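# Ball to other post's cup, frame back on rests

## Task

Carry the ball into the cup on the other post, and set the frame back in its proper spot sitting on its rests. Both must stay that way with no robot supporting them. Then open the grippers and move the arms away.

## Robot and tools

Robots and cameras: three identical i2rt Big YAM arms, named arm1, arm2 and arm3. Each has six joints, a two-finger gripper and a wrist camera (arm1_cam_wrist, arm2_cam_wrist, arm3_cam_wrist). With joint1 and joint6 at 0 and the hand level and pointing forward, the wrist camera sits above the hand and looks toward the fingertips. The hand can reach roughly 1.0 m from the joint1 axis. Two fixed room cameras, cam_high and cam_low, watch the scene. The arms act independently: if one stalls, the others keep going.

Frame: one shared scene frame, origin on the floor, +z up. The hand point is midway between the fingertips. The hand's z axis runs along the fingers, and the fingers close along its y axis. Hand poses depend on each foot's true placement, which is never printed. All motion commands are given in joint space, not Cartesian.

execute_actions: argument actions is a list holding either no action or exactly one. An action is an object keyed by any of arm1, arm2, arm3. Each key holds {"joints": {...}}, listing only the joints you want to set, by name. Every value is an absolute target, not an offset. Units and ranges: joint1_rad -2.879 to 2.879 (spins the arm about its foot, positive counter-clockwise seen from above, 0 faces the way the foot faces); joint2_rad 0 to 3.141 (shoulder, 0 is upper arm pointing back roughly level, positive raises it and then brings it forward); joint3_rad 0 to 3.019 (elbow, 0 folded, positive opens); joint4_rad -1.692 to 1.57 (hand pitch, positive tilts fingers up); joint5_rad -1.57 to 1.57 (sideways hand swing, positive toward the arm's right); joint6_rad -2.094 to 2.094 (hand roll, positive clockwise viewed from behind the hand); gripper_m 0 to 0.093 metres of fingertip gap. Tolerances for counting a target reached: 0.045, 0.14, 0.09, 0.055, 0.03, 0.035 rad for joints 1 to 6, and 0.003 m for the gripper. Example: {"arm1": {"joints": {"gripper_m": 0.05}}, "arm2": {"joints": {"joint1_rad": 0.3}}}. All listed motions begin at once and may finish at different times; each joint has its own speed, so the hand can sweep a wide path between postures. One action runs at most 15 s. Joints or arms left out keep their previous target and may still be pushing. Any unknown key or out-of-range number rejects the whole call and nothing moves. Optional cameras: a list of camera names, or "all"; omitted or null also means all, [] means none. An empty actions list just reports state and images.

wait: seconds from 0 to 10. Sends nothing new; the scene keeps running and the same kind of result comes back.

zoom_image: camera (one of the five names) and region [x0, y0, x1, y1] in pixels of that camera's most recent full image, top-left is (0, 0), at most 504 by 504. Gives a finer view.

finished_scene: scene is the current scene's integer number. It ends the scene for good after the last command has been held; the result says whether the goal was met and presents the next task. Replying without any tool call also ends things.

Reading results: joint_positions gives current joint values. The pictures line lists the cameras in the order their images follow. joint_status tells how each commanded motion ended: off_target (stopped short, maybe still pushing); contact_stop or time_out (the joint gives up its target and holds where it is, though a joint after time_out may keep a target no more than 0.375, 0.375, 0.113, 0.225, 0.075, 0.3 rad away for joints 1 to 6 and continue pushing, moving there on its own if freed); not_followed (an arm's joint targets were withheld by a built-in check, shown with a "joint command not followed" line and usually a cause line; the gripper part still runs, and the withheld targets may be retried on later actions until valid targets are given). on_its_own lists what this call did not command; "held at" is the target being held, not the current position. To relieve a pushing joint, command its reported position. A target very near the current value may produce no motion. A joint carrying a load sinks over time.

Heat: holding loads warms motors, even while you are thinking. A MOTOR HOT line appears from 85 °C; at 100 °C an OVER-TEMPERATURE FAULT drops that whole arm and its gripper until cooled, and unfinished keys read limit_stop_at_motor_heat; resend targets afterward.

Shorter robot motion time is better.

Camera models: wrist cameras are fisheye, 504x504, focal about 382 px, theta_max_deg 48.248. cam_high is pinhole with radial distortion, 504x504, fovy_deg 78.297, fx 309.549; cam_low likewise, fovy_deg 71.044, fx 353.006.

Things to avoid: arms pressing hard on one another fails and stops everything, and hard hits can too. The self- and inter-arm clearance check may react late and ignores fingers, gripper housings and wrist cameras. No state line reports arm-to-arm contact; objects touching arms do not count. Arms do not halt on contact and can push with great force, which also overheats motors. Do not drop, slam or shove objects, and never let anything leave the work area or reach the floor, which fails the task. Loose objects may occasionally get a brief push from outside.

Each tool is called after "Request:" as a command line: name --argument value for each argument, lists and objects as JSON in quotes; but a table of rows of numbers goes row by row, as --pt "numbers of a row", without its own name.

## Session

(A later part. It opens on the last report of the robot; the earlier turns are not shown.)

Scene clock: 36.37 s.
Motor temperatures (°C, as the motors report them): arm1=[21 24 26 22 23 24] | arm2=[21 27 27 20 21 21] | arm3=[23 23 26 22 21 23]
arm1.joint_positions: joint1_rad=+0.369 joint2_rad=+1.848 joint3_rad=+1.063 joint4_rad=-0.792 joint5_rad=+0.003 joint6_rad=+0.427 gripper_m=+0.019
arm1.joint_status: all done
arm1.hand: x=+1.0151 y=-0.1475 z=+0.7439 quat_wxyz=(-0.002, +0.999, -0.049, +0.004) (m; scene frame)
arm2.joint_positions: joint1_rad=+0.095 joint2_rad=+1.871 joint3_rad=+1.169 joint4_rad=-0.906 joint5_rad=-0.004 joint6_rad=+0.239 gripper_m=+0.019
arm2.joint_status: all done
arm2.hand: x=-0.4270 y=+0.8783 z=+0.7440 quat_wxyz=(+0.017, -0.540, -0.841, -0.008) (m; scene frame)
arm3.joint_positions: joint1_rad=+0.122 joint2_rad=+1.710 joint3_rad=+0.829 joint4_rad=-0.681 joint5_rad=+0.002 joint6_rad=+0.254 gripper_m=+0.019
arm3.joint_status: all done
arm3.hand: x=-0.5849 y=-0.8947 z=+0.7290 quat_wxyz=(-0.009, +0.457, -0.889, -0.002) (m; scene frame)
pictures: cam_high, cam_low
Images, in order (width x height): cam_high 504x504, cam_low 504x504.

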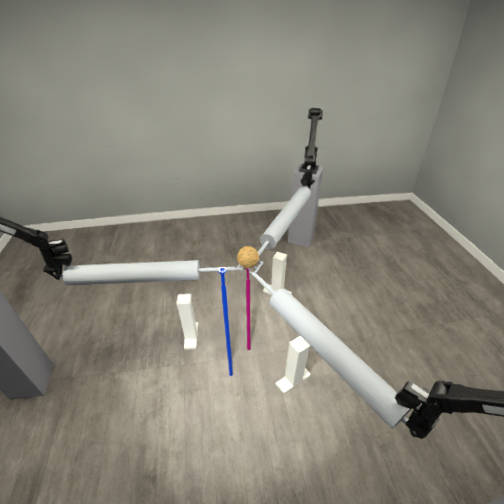

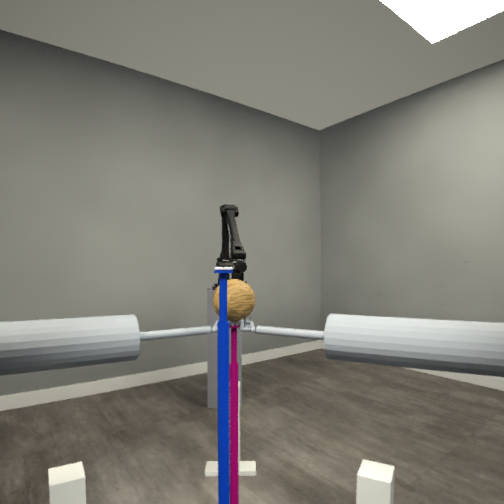

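Request:
execute_actions --actions '[{"arm1":{"joints":{"joint2_rad":1.94,"joint3_rad":1.053,"joint4_rad":-0.65}},"arm2":{"joints":{"joint2_rad":1.94,"joint3_rad":1.147,"joint4_rad":-0.745}},"arm3":{"joints":{"joint2_rad":1.825,"joint3_rad":0.825,"joint4_rad":-0.52}}}]' --cameras '["cam_high","cam_low"]'

Request:
zoom_image --camera "cam_low" --region '[185, 270, 285, 370]'

Request:
zoom_image --camera "cam_high" --region '[210, 235, 290, 315]'

Scene clock: 37.50 s.
Motor temperatures (°C, as the motors report them): arm1=[21 24 26 22 23 24] | arm2=[21 27 26 20 21 21] | arm3=[23 23 26 22 21 23]
arm1.joint_positions: joint1_rad=+0.369 joint2_rad=+1.967 joint3_rad=+1.044 joint4_rad=-0.656 joint5_rad=+0.004 joint6_rad=+0.427 gripper_m=+0.019
arm1.joint_status: all done
arm1.hand: x=+1.0152 y=-0.1474 z=+0.6870 quat_wxyz=(-0.003, +0.999, -0.049, +0.004) (m; scene frame)
arm2.joint_positions: joint1_rad=+0.095 joint2_rad=+1.979 joint3_rad=+1.141 joint4_rad=-0.767 joint5_rad=-0.004 joint6_rad=+0.239 gripper_m=+0.019
arm2.joint_status: all done
arm2.hand: x=-0.4266 y=+0.8779 z=+0.6859 quat_wxyz=(+0.015, -0.540, -0.841, -0.008) (m; scene frame)
arm3.joint_positions: joint1_rad=+0.122 joint2_rad=+1.853 joint3_rad=+0.811 joint4_rad=-0.526 joint5_rad=+0.001 joint6_rad=+0.254 gripper_m=+0.019
arm3.joint_status: all done
arm3.hand: x=-0.5847 y=-0.8954 z=+0.6731 quat_wxyz=(-0.007, +0.457, -0.889, +0.000) (m; scene frame)
pictures: cam_high, cam_low
Images, in order (width x height): cam_high 504x504, cam_low 504x504.

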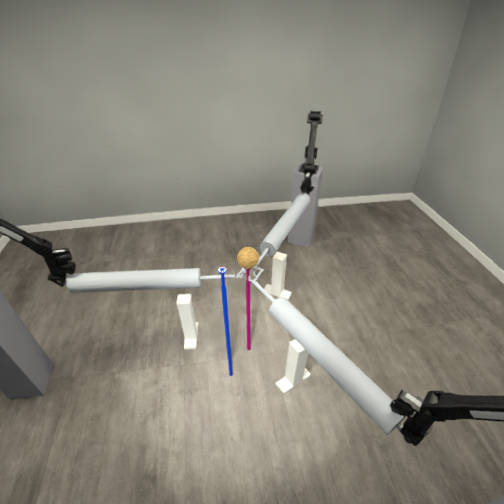

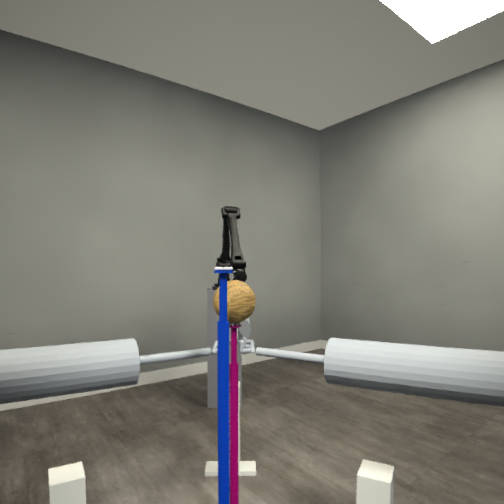

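Region (185, 270, 285, 370) of cam_low's 504x504 image, scaled by 5.040, with more detail than that image has.

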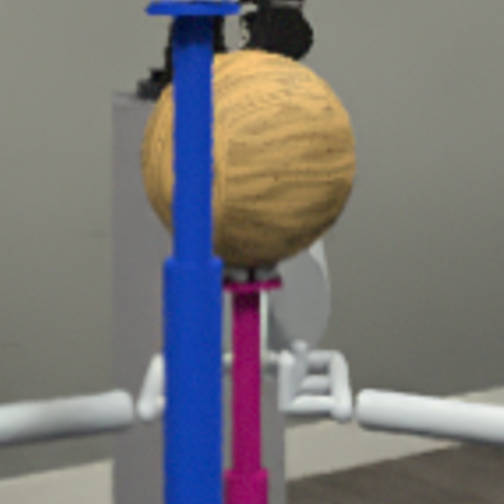

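Region (210, 235, 290, 315) of cam_high's 504x504 image, scaled by 6.300, with more detail than that image has.

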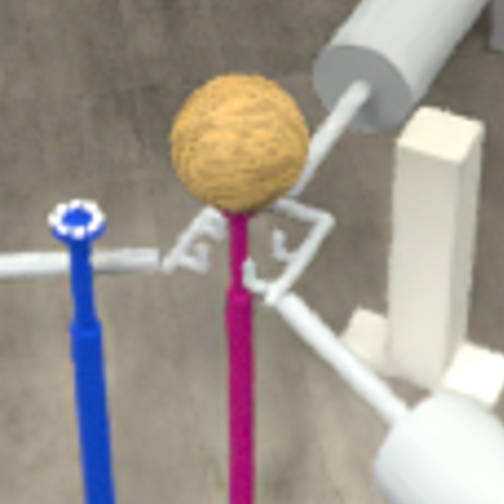

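Request:
execute_actions --actions '[{"arm1":{"joints":{"joint1_rad":0.452,"joint2_rad":2.042,"joint3_rad":1.272,"joint4_rad":-0.76,"joint6_rad":0.52}},"arm2":{"joints":{"joint1_rad":-0.044,"joint2_rad":1.99,"joint3_rad":1.258,"joint4_rad":-0.805,"joint6_rad":0.095}},"arm3":{"joints":{"joint1_rad":0.182,"joint2_rad":1.722,"joint3_rad":0.622,"joint4_rad":-0.43,"joint6_rad":0.322}}}]' --cameras '["cam_high","cam_low"]'

Scene clock: 38.90 s.
Motor temperatures (°C, as the motors report them): arm1=[21 24 25 22 23 24] | arm2=[21 27 26 20 21 21] | arm3=[23 23 26 22 21 23]
arm1.joint_positions: joint1_rad=+0.447 joint2_rad=+2.054 joint3_rad=+1.233 joint4_rad=-0.748 joint5_rad=+0.006 joint6_rad=+0.502 gripper_m=+0.019
arm1.joint_status: all done
arm1.hand: x=+0.9733 y=-0.2042 z=+0.6928 quat_wxyz=(-0.001, +0.999, -0.048, -0.001) (m; scene frame)
arm2.joint_positions: joint1_rad=-0.049 joint2_rad=+2.005 joint3_rad=+1.214 joint4_rad=-0.795 joint5_rad=+0.002 joint6_rad=+0.090 gripper_m=+0.019
arm2.joint_status: all done
arm2.hand: x=-0.4716 y=+0.8162 z=+0.6924 quat_wxyz=(+0.007, -0.538, -0.843, -0.003) (m; scene frame)
arm3.joint_positions: joint1_rad=+0.172 joint2_rad=+1.747 joint3_rad=+0.606 joint4_rad=-0.430 joint5_rad=+0.002 joint6_rad=+0.302 gripper_m=+0.019
arm3.joint_status: all done
arm3.hand: x=-0.6250 y=-0.9571 z=+0.6712 quat_wxyz=(-0.006, +0.458, -0.889, +0.001) (m; scene frame)
pictures: cam_high, cam_low
Images, in order (width x height): cam_high 504x504, cam_low 504x504.

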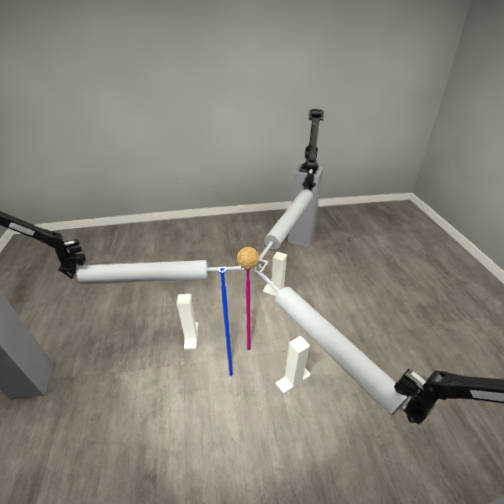

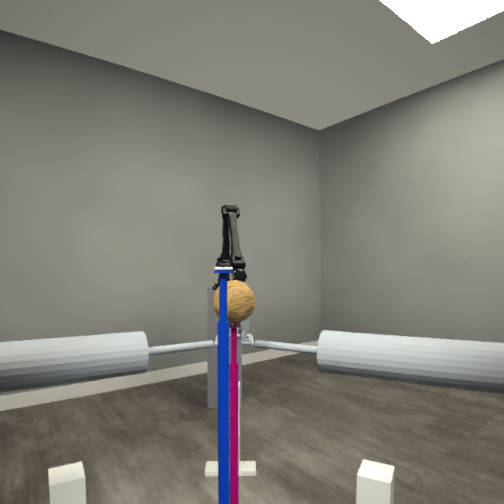

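Request:
execute_actions --actions '[{"arm1":{"joints":{"joint1_rad":0.556,"joint2_rad":2.355,"joint3_rad":1.455,"joint4_rad":-0.605,"joint6_rad":0.63}},"arm2":{"joints":{"joint1_rad":-0.122,"joint2_rad":2.31,"joint3_rad":1.445,"joint4_rad":-0.63,"joint6_rad":0.025}},"arm3":{"joints":{"joint1_rad":0.148,"joint2_rad":2.135,"joint3_rad":0.47,"joint4_rad":0.126,"joint6_rad":0.28}}}]' --cameras '["cam_low"]'

Scene clock: 40.53 s.
Motor temperatures (°C, as the motors report them): arm1=[21 24 26 22 23 24] | arm2=[21 27 27 20 21 21] | arm3=[23 23 26 22 21 23]
arm1.joint_positions: joint1_rad=+0.556 joint2_rad=+2.384 joint3_rad=+1.426 joint4_rad=-0.601 joint5_rad=+0.000 joint6_rad=+0.621 gripper_m=+0.019
arm1.joint_status: all done
arm1.hand: x=+0.9579 y=-0.2792 z=+0.5668 quat_wxyz=(+0.004, +0.999, -0.053, -0.004) (m; scene frame)
arm2.joint_positions: joint1_rad=-0.125 joint2_rad=+2.342 joint3_rad=+1.414 joint4_rad=-0.632 joint5_rad=+0.006 joint6_rad=+0.018 gripper_m=+0.019
arm2.joint_status: all done
arm2.hand: x=-0.4811 y=+0.7452 z=+0.5672 quat_wxyz=(-0.003, -0.540, -0.842, +0.005) (m; scene frame)
arm3.joint_positions: joint1_rad=+0.158 joint2_rad=+2.152 joint3_rad=+0.472 joint4_rad=+0.094 joint5_rad=+0.002 joint6_rad=+0.291 gripper_m=+0.019
arm3.joint_status: all done
arm3.hand: x=-0.6436 y=-1.0271 z=+0.5564 quat_wxyz=(-0.001, +0.457, -0.890, +0.007) (m; scene frame)
pictures: cam_low
Images, in order (width x height): cam_low 504x504.

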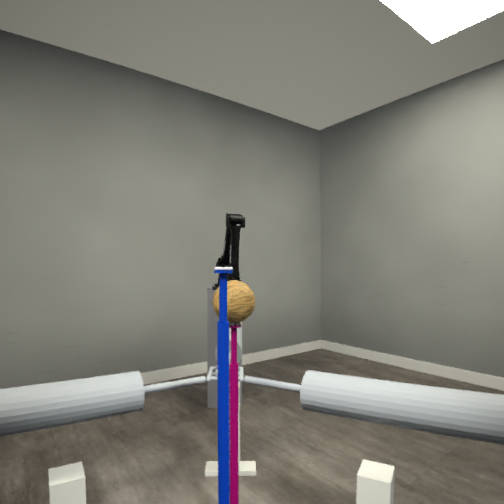

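Request:
execute_actions --actions '[{"arm1":{"joints":{"joint1_rad":0.545,"joint2_rad":2.598,"joint3_rad":1.567,"joint4_rad":-0.485,"joint6_rad":0.61}},"arm2":{"joints":{"joint1_rad":-0.116,"joint2_rad":2.545,"joint3_rad":1.531,"joint4_rad":-0.485,"joint6_rad":0.04}},"arm3":{"joints":{"joint1_rad":0.155,"joint2_rad":2.555,"joint3_rad":0.65,"joint4_rad":0.385}}}]'

Scene clock: 41.73 s.
Motor temperatures (°C, as the motors report them): arm1=[21 24 25 22 23 24] | arm2=[21 27 26 20 21 21] | arm3=[23 23 26 22 21 23]
arm1.joint_positions: joint1_rad=+0.540 joint2_rad=+2.635 joint3_rad=+1.535 joint4_rad=-0.480 joint5_rad=+0.000 joint6_rad=+0.602 gripper_m=+0.019
arm1.joint_status: all done
arm1.hand: x=+0.9619 y=-0.2669 z=+0.4522 quat_wxyz=(-0.002, +0.999, -0.051, +0.005) (m; scene frame)
arm2.joint_positions: joint1_rad=-0.110 joint2_rad=+2.582 joint3_rad=+1.499 joint4_rad=-0.487 joint5_rad=+0.004 joint6_rad=+0.036 gripper_m=+0.019
arm2.joint_status: all done
arm2.hand: x=-0.4764 y=+0.7563 z=+0.4549 quat_wxyz=(+0.001, -0.541, -0.841, +0.002) (m; scene frame)
arm3.joint_positions: joint1_rad=+0.158 joint2_rad=+2.572 joint3_rad=+0.657 joint4_rad=+0.357 joint5_rad=-0.002 joint6_rad=+0.291 gripper_m=+0.019
arm3.joint_status: all done
arm3.hand: x=-0.6397 y=-1.0162 z=+0.4445 quat_wxyz=(-0.010, +0.457, -0.890, -0.005) (m; scene frame)
pictures: arm1_cam_wrist, arm2_cam_wrist, arm3_cam_wrist, cam_high, cam_low
Images, in order (width x height): arm1_cam_wrist 504x504, arm2_cam_wrist 504x504, arm3_cam_wrist 504x504, cam_high 504x504, cam_low 504x504.

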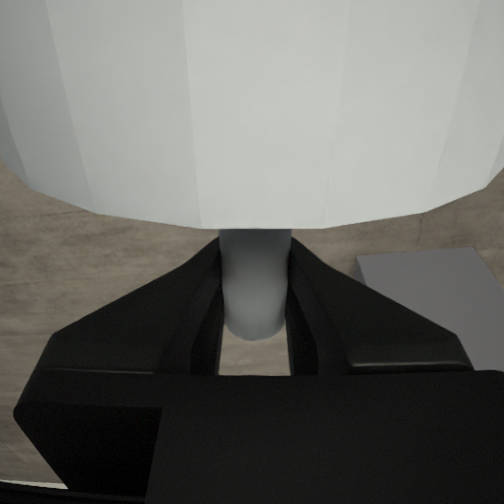

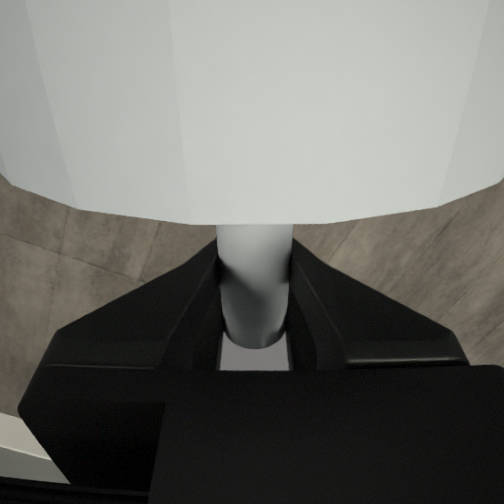

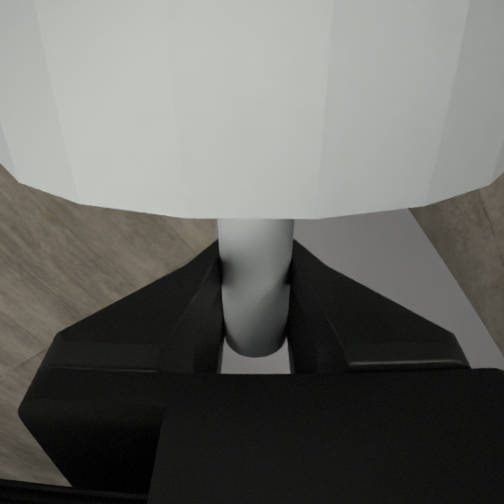

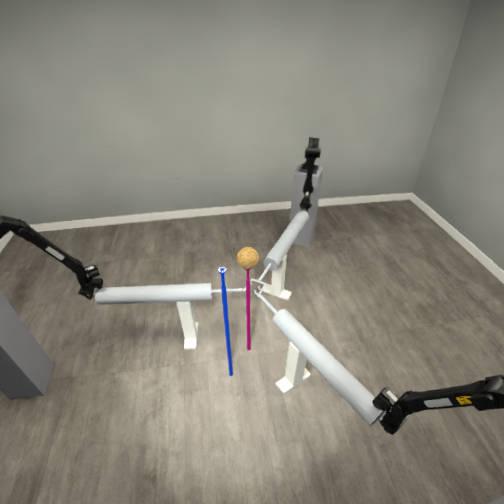

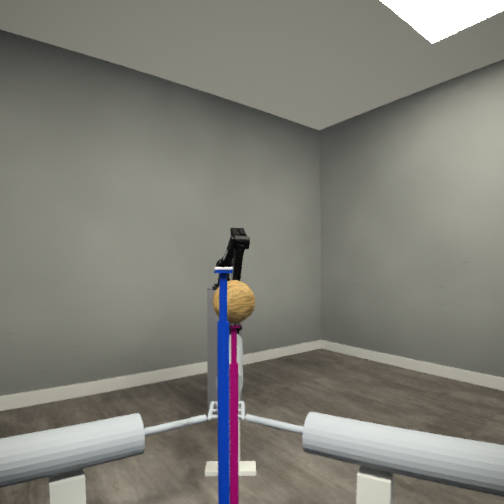

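Correcting the 9 mm offset while setting down.

Request:
execute_actions --actions '[{"arm1":{"joints":{"joint1_rad":0.56,"joint2_rad":2.645,"joint3_rad":1.598,"joint4_rad":-0.465,"joint6_rad":0.625}},"arm2":{"joints":{"joint1_rad":-0.132,"joint2_rad":2.592,"joint3_rad":1.56,"joint4_rad":-0.462,"joint6_rad":0.025}},"arm3":{"joints":{"joint2_rad":2.63,"joint3_rad":0.674,"joint4_rad":0.393}}}]' --cameras '["cam_low"]'

Scene clock: 42.67 s.
Motor temperatures (°C, as the motors report them): arm1=[21 24 25 22 23 24] | arm2=[21 27 26 20 21 21] | arm3=[23 23 25 22 21 23]
arm1.joint_positions: joint1_rad=+0.552 joint2_rad=+2.655 joint3_rad=+1.561 joint4_rad=-0.474 joint5_rad=+0.001 joint6_rad=+0.610 gripper_m=+0.019
arm1.joint_status: all done
arm1.hand: x=+0.9584 y=-0.2761 z=+0.4461 quat_wxyz=(+0.001, +0.999, -0.049, +0.000) (m; scene frame)
arm2.joint_positions: joint1_rad=-0.124 joint2_rad=+2.599 joint3_rad=+1.522 joint4_rad=-0.479 joint5_rad=+0.004 joint6_rad=+0.023 gripper_m=+0.019
arm2.joint_status: all done
arm2.hand: x=-0.4800 y=+0.7460 z=+0.4497 quat_wxyz=(-0.005, -0.542, -0.841, +0.005) (m; scene frame)
arm3.joint_positions: joint1_rad=+0.158 joint2_rad=+2.641 joint3_rad=+0.681 joint4_rad=+0.385 joint5_rad=-0.001 joint6_rad=+0.291 gripper_m=+0.019
arm3.joint_status: all done
arm3.hand: x=-0.6431 y=-1.0271 z=+0.4257 quat_wxyz=(-0.003, +0.457, -0.890, +0.002) (m; scene frame)
pictures: cam_low
Images, in order (width x height): cam_low 504x504.

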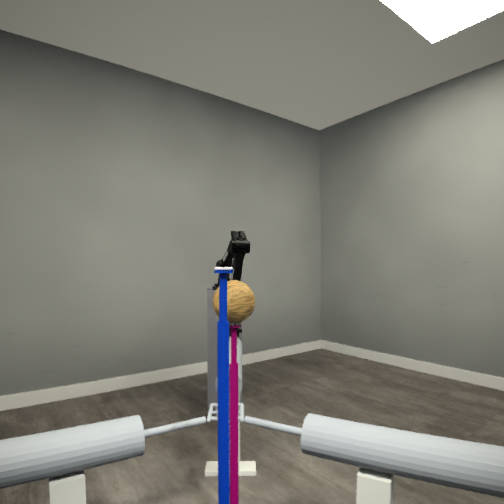

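Request:
execute_actions --actions '[{"arm1":{"joints":{"joint2_rad":2.672,"joint3_rad":1.602}},"arm2":{"joints":{"joint2_rad":2.622,"joint3_rad":1.564}}}]' --cameras '["cam_low"]'

Scene clock: 43.40 s.
Motor temperatures (°C, as the motors report them): arm1=[21 24 25 22 23 24] | arm2=[21 27 26 20 21 21] | arm3=[23 23 25 22 21 23]
arm1.joint_positions: joint1_rad=+0.552 joint2_rad=+2.673 joint3_rad=+1.572 joint4_rad=-0.469 joint5_rad=+0.003 joint6_rad=+0.610 gripper_m=+0.019
arm1.joint_status: all done
arm1.hand: x=+0.9592 y=-0.2753 z=+0.4383 quat_wxyz=(+0.000, +0.999, -0.049, +0.000) (m; scene frame)
arm2.joint_positions: joint1_rad=-0.124 joint2_rad=+2.621 joint3_rad=+1.534 joint4_rad=-0.472 joint5_rad=+0.003 joint6_rad=+0.023 gripper_m=+0.019
arm2.joint_status: all done
arm2.hand: x=-0.4804 y=+0.7469 z=+0.4401 quat_wxyz=(-0.004, -0.542, -0.841, +0.004) (m; scene frame)
arm3.joint_positions: joint1_rad=+0.158 joint2_rad=+2.641 joint3_rad=+0.681 joint4_rad=+0.386 joint5_rad=-0.001 joint6_rad=+0.291 gripper_m=+0.019
arm3.joint_status: not commanded
arm3.hand: x=-0.6431 y=-1.0268 z=+0.4257 quat_wxyz=(-0.004, +0.457, -0.890, +0.001) (m; scene frame)
pictures: cam_low
Images, in order (width x height): cam_low 504x504.

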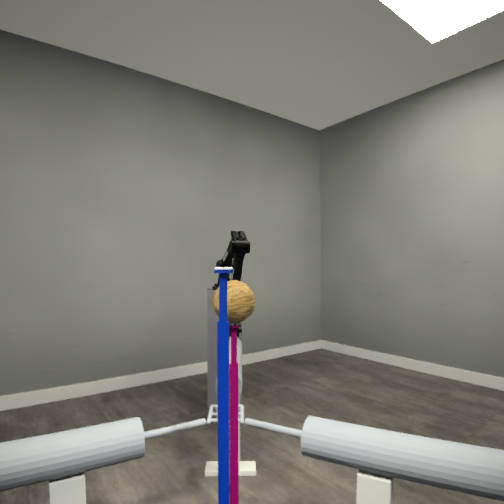

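Request:
execute_actions --actions '[{"arm1":{"joints":{"gripper_m":0.06,"joint3_rad":1.58}},"arm2":{"joints":{"gripper_m":0.06,"joint3_rad":1.545}},"arm3":{"joints":{"gripper_m":0.06}}}]' --cameras '[]'

Request:
execute_actions --actions '[{"arm1":{"joints":{"joint2_rad":2.38,"joint3_rad":1.39,"joint4_rad":-0.65,"gripper_m":0.09}},"arm2":{"joints":{"joint2_rad":2.33,"joint3_rad":1.36,"joint4_rad":-0.68,"gripper_m":0.09}},"arm3":{"joints":{"joint2_rad":2.2,"joint3_rad":0.45,"joint4_rad":0.12,"gripper_m":0.09}}}]' --cameras '[]'

Request:
execute_actions --actions '[{"arm1":{"joints":{"joint2_rad":1.8,"joint3_rad":1.1,"joint4_rad":-0.9}},"arm2":{"joints":{"joint2_rad":1.8,"joint3_rad":1.1,"joint4_rad":-0.9}},"arm3":{"joints":{"joint2_rad":1.5,"joint3_rad":0.55,"joint4_rad":-0.5}}}]' --cameras '["cam_high","cam_low"]'

Scene clock: 44.33 s.
Motor temperatures (°C, as the motors report them): arm1=[21 24 25 22 23 24] | arm2=[21 27 26 20 21 21] | arm3=[23 23 25 22 21 23]
arm1.joint_positions: joint1_rad=+0.552 joint2_rad=+2.673 joint3_rad=+1.572 joint4_rad=-0.469 joint5_rad=+0.003 joint6_rad=+0.610 gripper_m=+0.060
arm1.joint_status: all done
arm1.hand: x=+0.9592 y=-0.2753 z=+0.4383 quat_wxyz=(+0.000, +0.999, -0.049, +0.000) (m; scene frame)
arm2.joint_positions: joint1_rad=-0.124 joint2_rad=+2.621 joint3_rad=+1.534 joint4_rad=-0.472 joint5_rad=+0.003 joint6_rad=+0.023 gripper_m=+0.060
arm2.joint_status: all done
arm2.hand: x=-0.4804 y=+0.7469 z=+0.4401 quat_wxyz=(-0.004, -0.542, -0.841, +0.004) (m; scene frame)
arm3.joint_positions: joint1_rad=+0.158 joint2_rad=+2.641 joint3_rad=+0.681 joint4_rad=+0.386 joint5_rad=-0.001 joint6_rad=+0.291 gripper_m=+0.060
arm3.joint_status: all done
arm3.hand: x=-0.6431 y=-1.0268 z=+0.4257 quat_wxyz=(-0.004, +0.457, -0.890, +0.001) (m; scene frame)
pictures: none
No camera images: the call's "cameras" was empty. Leave "cameras" out to get every camera's image.

Scene clock: 45.63 s.
Motor temperatures (°C, as the motors report them): arm1=[21 25 25 22 23 24] | arm2=[21 27 26 20 21 21] | arm3=[23 22 25 22 21 23]
arm1.joint_positions: joint1_rad=+0.552 joint2_rad=+2.375 joint3_rad=+1.381 joint4_rad=-0.642 joint5_rad=+0.003 joint6_rad=+0.610 gripper_m=+0.090
arm1.joint_status: all done
arm1.hand: x=+0.9846 y=-0.2607 z=+0.5624 quat_wxyz=(-0.018, +0.998, -0.049, +0.028) (m; scene frame)
arm2.joint_positions: joint1_rad=-0.124 joint2_rad=+2.309 joint3_rad=+1.360 joint4_rad=-0.665 joint5_rad=+0.003 joint6_rad=+0.023 gripper_m=+0.090
arm2.joint_status: all done
arm2.hand: x=-0.4918 y=+0.7704 z=+0.5727 quat_wxyz=(+0.019, -0.541, -0.841, -0.010) (m; scene frame)
arm3.joint_positions: joint1_rad=+0.158 joint2_rad=+2.204 joint3_rad=+0.453 joint4_rad=+0.131 joint5_rad=-0.001 joint6_rad=+0.291 gripper_m=+0.090
arm3.joint_status: all done
arm3.hand: x=-0.6510 y=-1.0467 z=+0.5465 quat_wxyz=(+0.013, +0.456, -0.890, +0.017) (m; scene frame)
pictures: none
No camera images: the call's "cameras" was empty. Leave "cameras" out to get every camera's image.

Scene clock: 47.07 s.
Motor temperatures (°C, as the motors report them): arm1=[21 25 25 22 23 24] | arm2=[21 27 26 20 21 21] | arm3=[23 22 25 22 21 23]
arm1.joint_positions: joint1_rad=+0.552 joint2_rad=+1.790 joint3_rad=+1.095 joint4_rad=-0.891 joint5_rad=+0.003 joint6_rad=+0.610 gripper_m=+0.090
arm1.joint_status: all done
arm1.hand: x=+1.0485 y=-0.2243 z=+0.7787 quat_wxyz=(-0.005, +0.999, -0.049, +0.007) (m; scene frame)
arm2.joint_positions: joint1_rad=-0.124 joint2_rad=+1.786 joint3_rad=+1.100 joint4_rad=-0.888 joint5_rad=+0.003 joint6_rad=+0.023 gripper_m=+0.090
arm2.joint_status: all done
arm2.hand: x=-0.5243 y=+0.8377 z=+0.7624 quat_wxyz=(+0.002, -0.542, -0.841, +0.000) (m; scene frame)
arm3.joint_positions: joint1_rad=+0.158 joint2_rad=+1.506 joint3_rad=+0.548 joint4_rad=-0.490 joint5_rad=-0.001 joint6_rad=+0.291 gripper_m=+0.090
arm3.joint_status: all done
arm3.hand: x=-0.6220 y=-0.9580 z=+0.7291 quat_wxyz=(-0.049, +0.456, -0.888, -0.042) (m; scene frame)
pictures: cam_high, cam_low
Images, in order (width x height): cam_high 504x504, cam_low 504x504.

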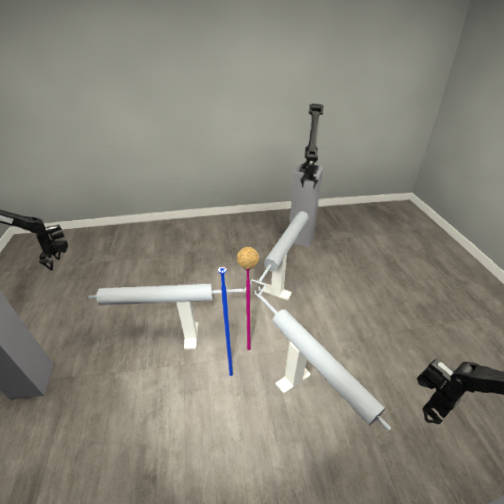

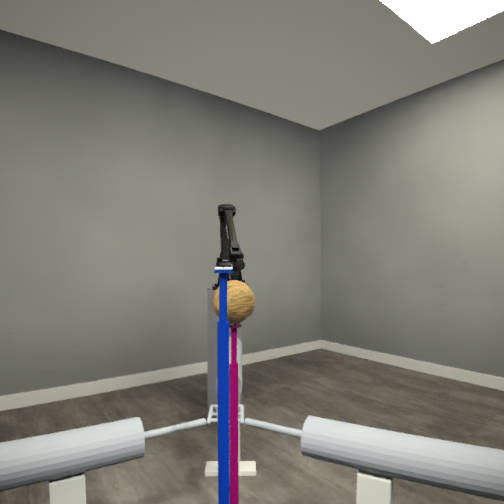

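Request:
finished_scene --scene 1

The scene is finished: the task was done.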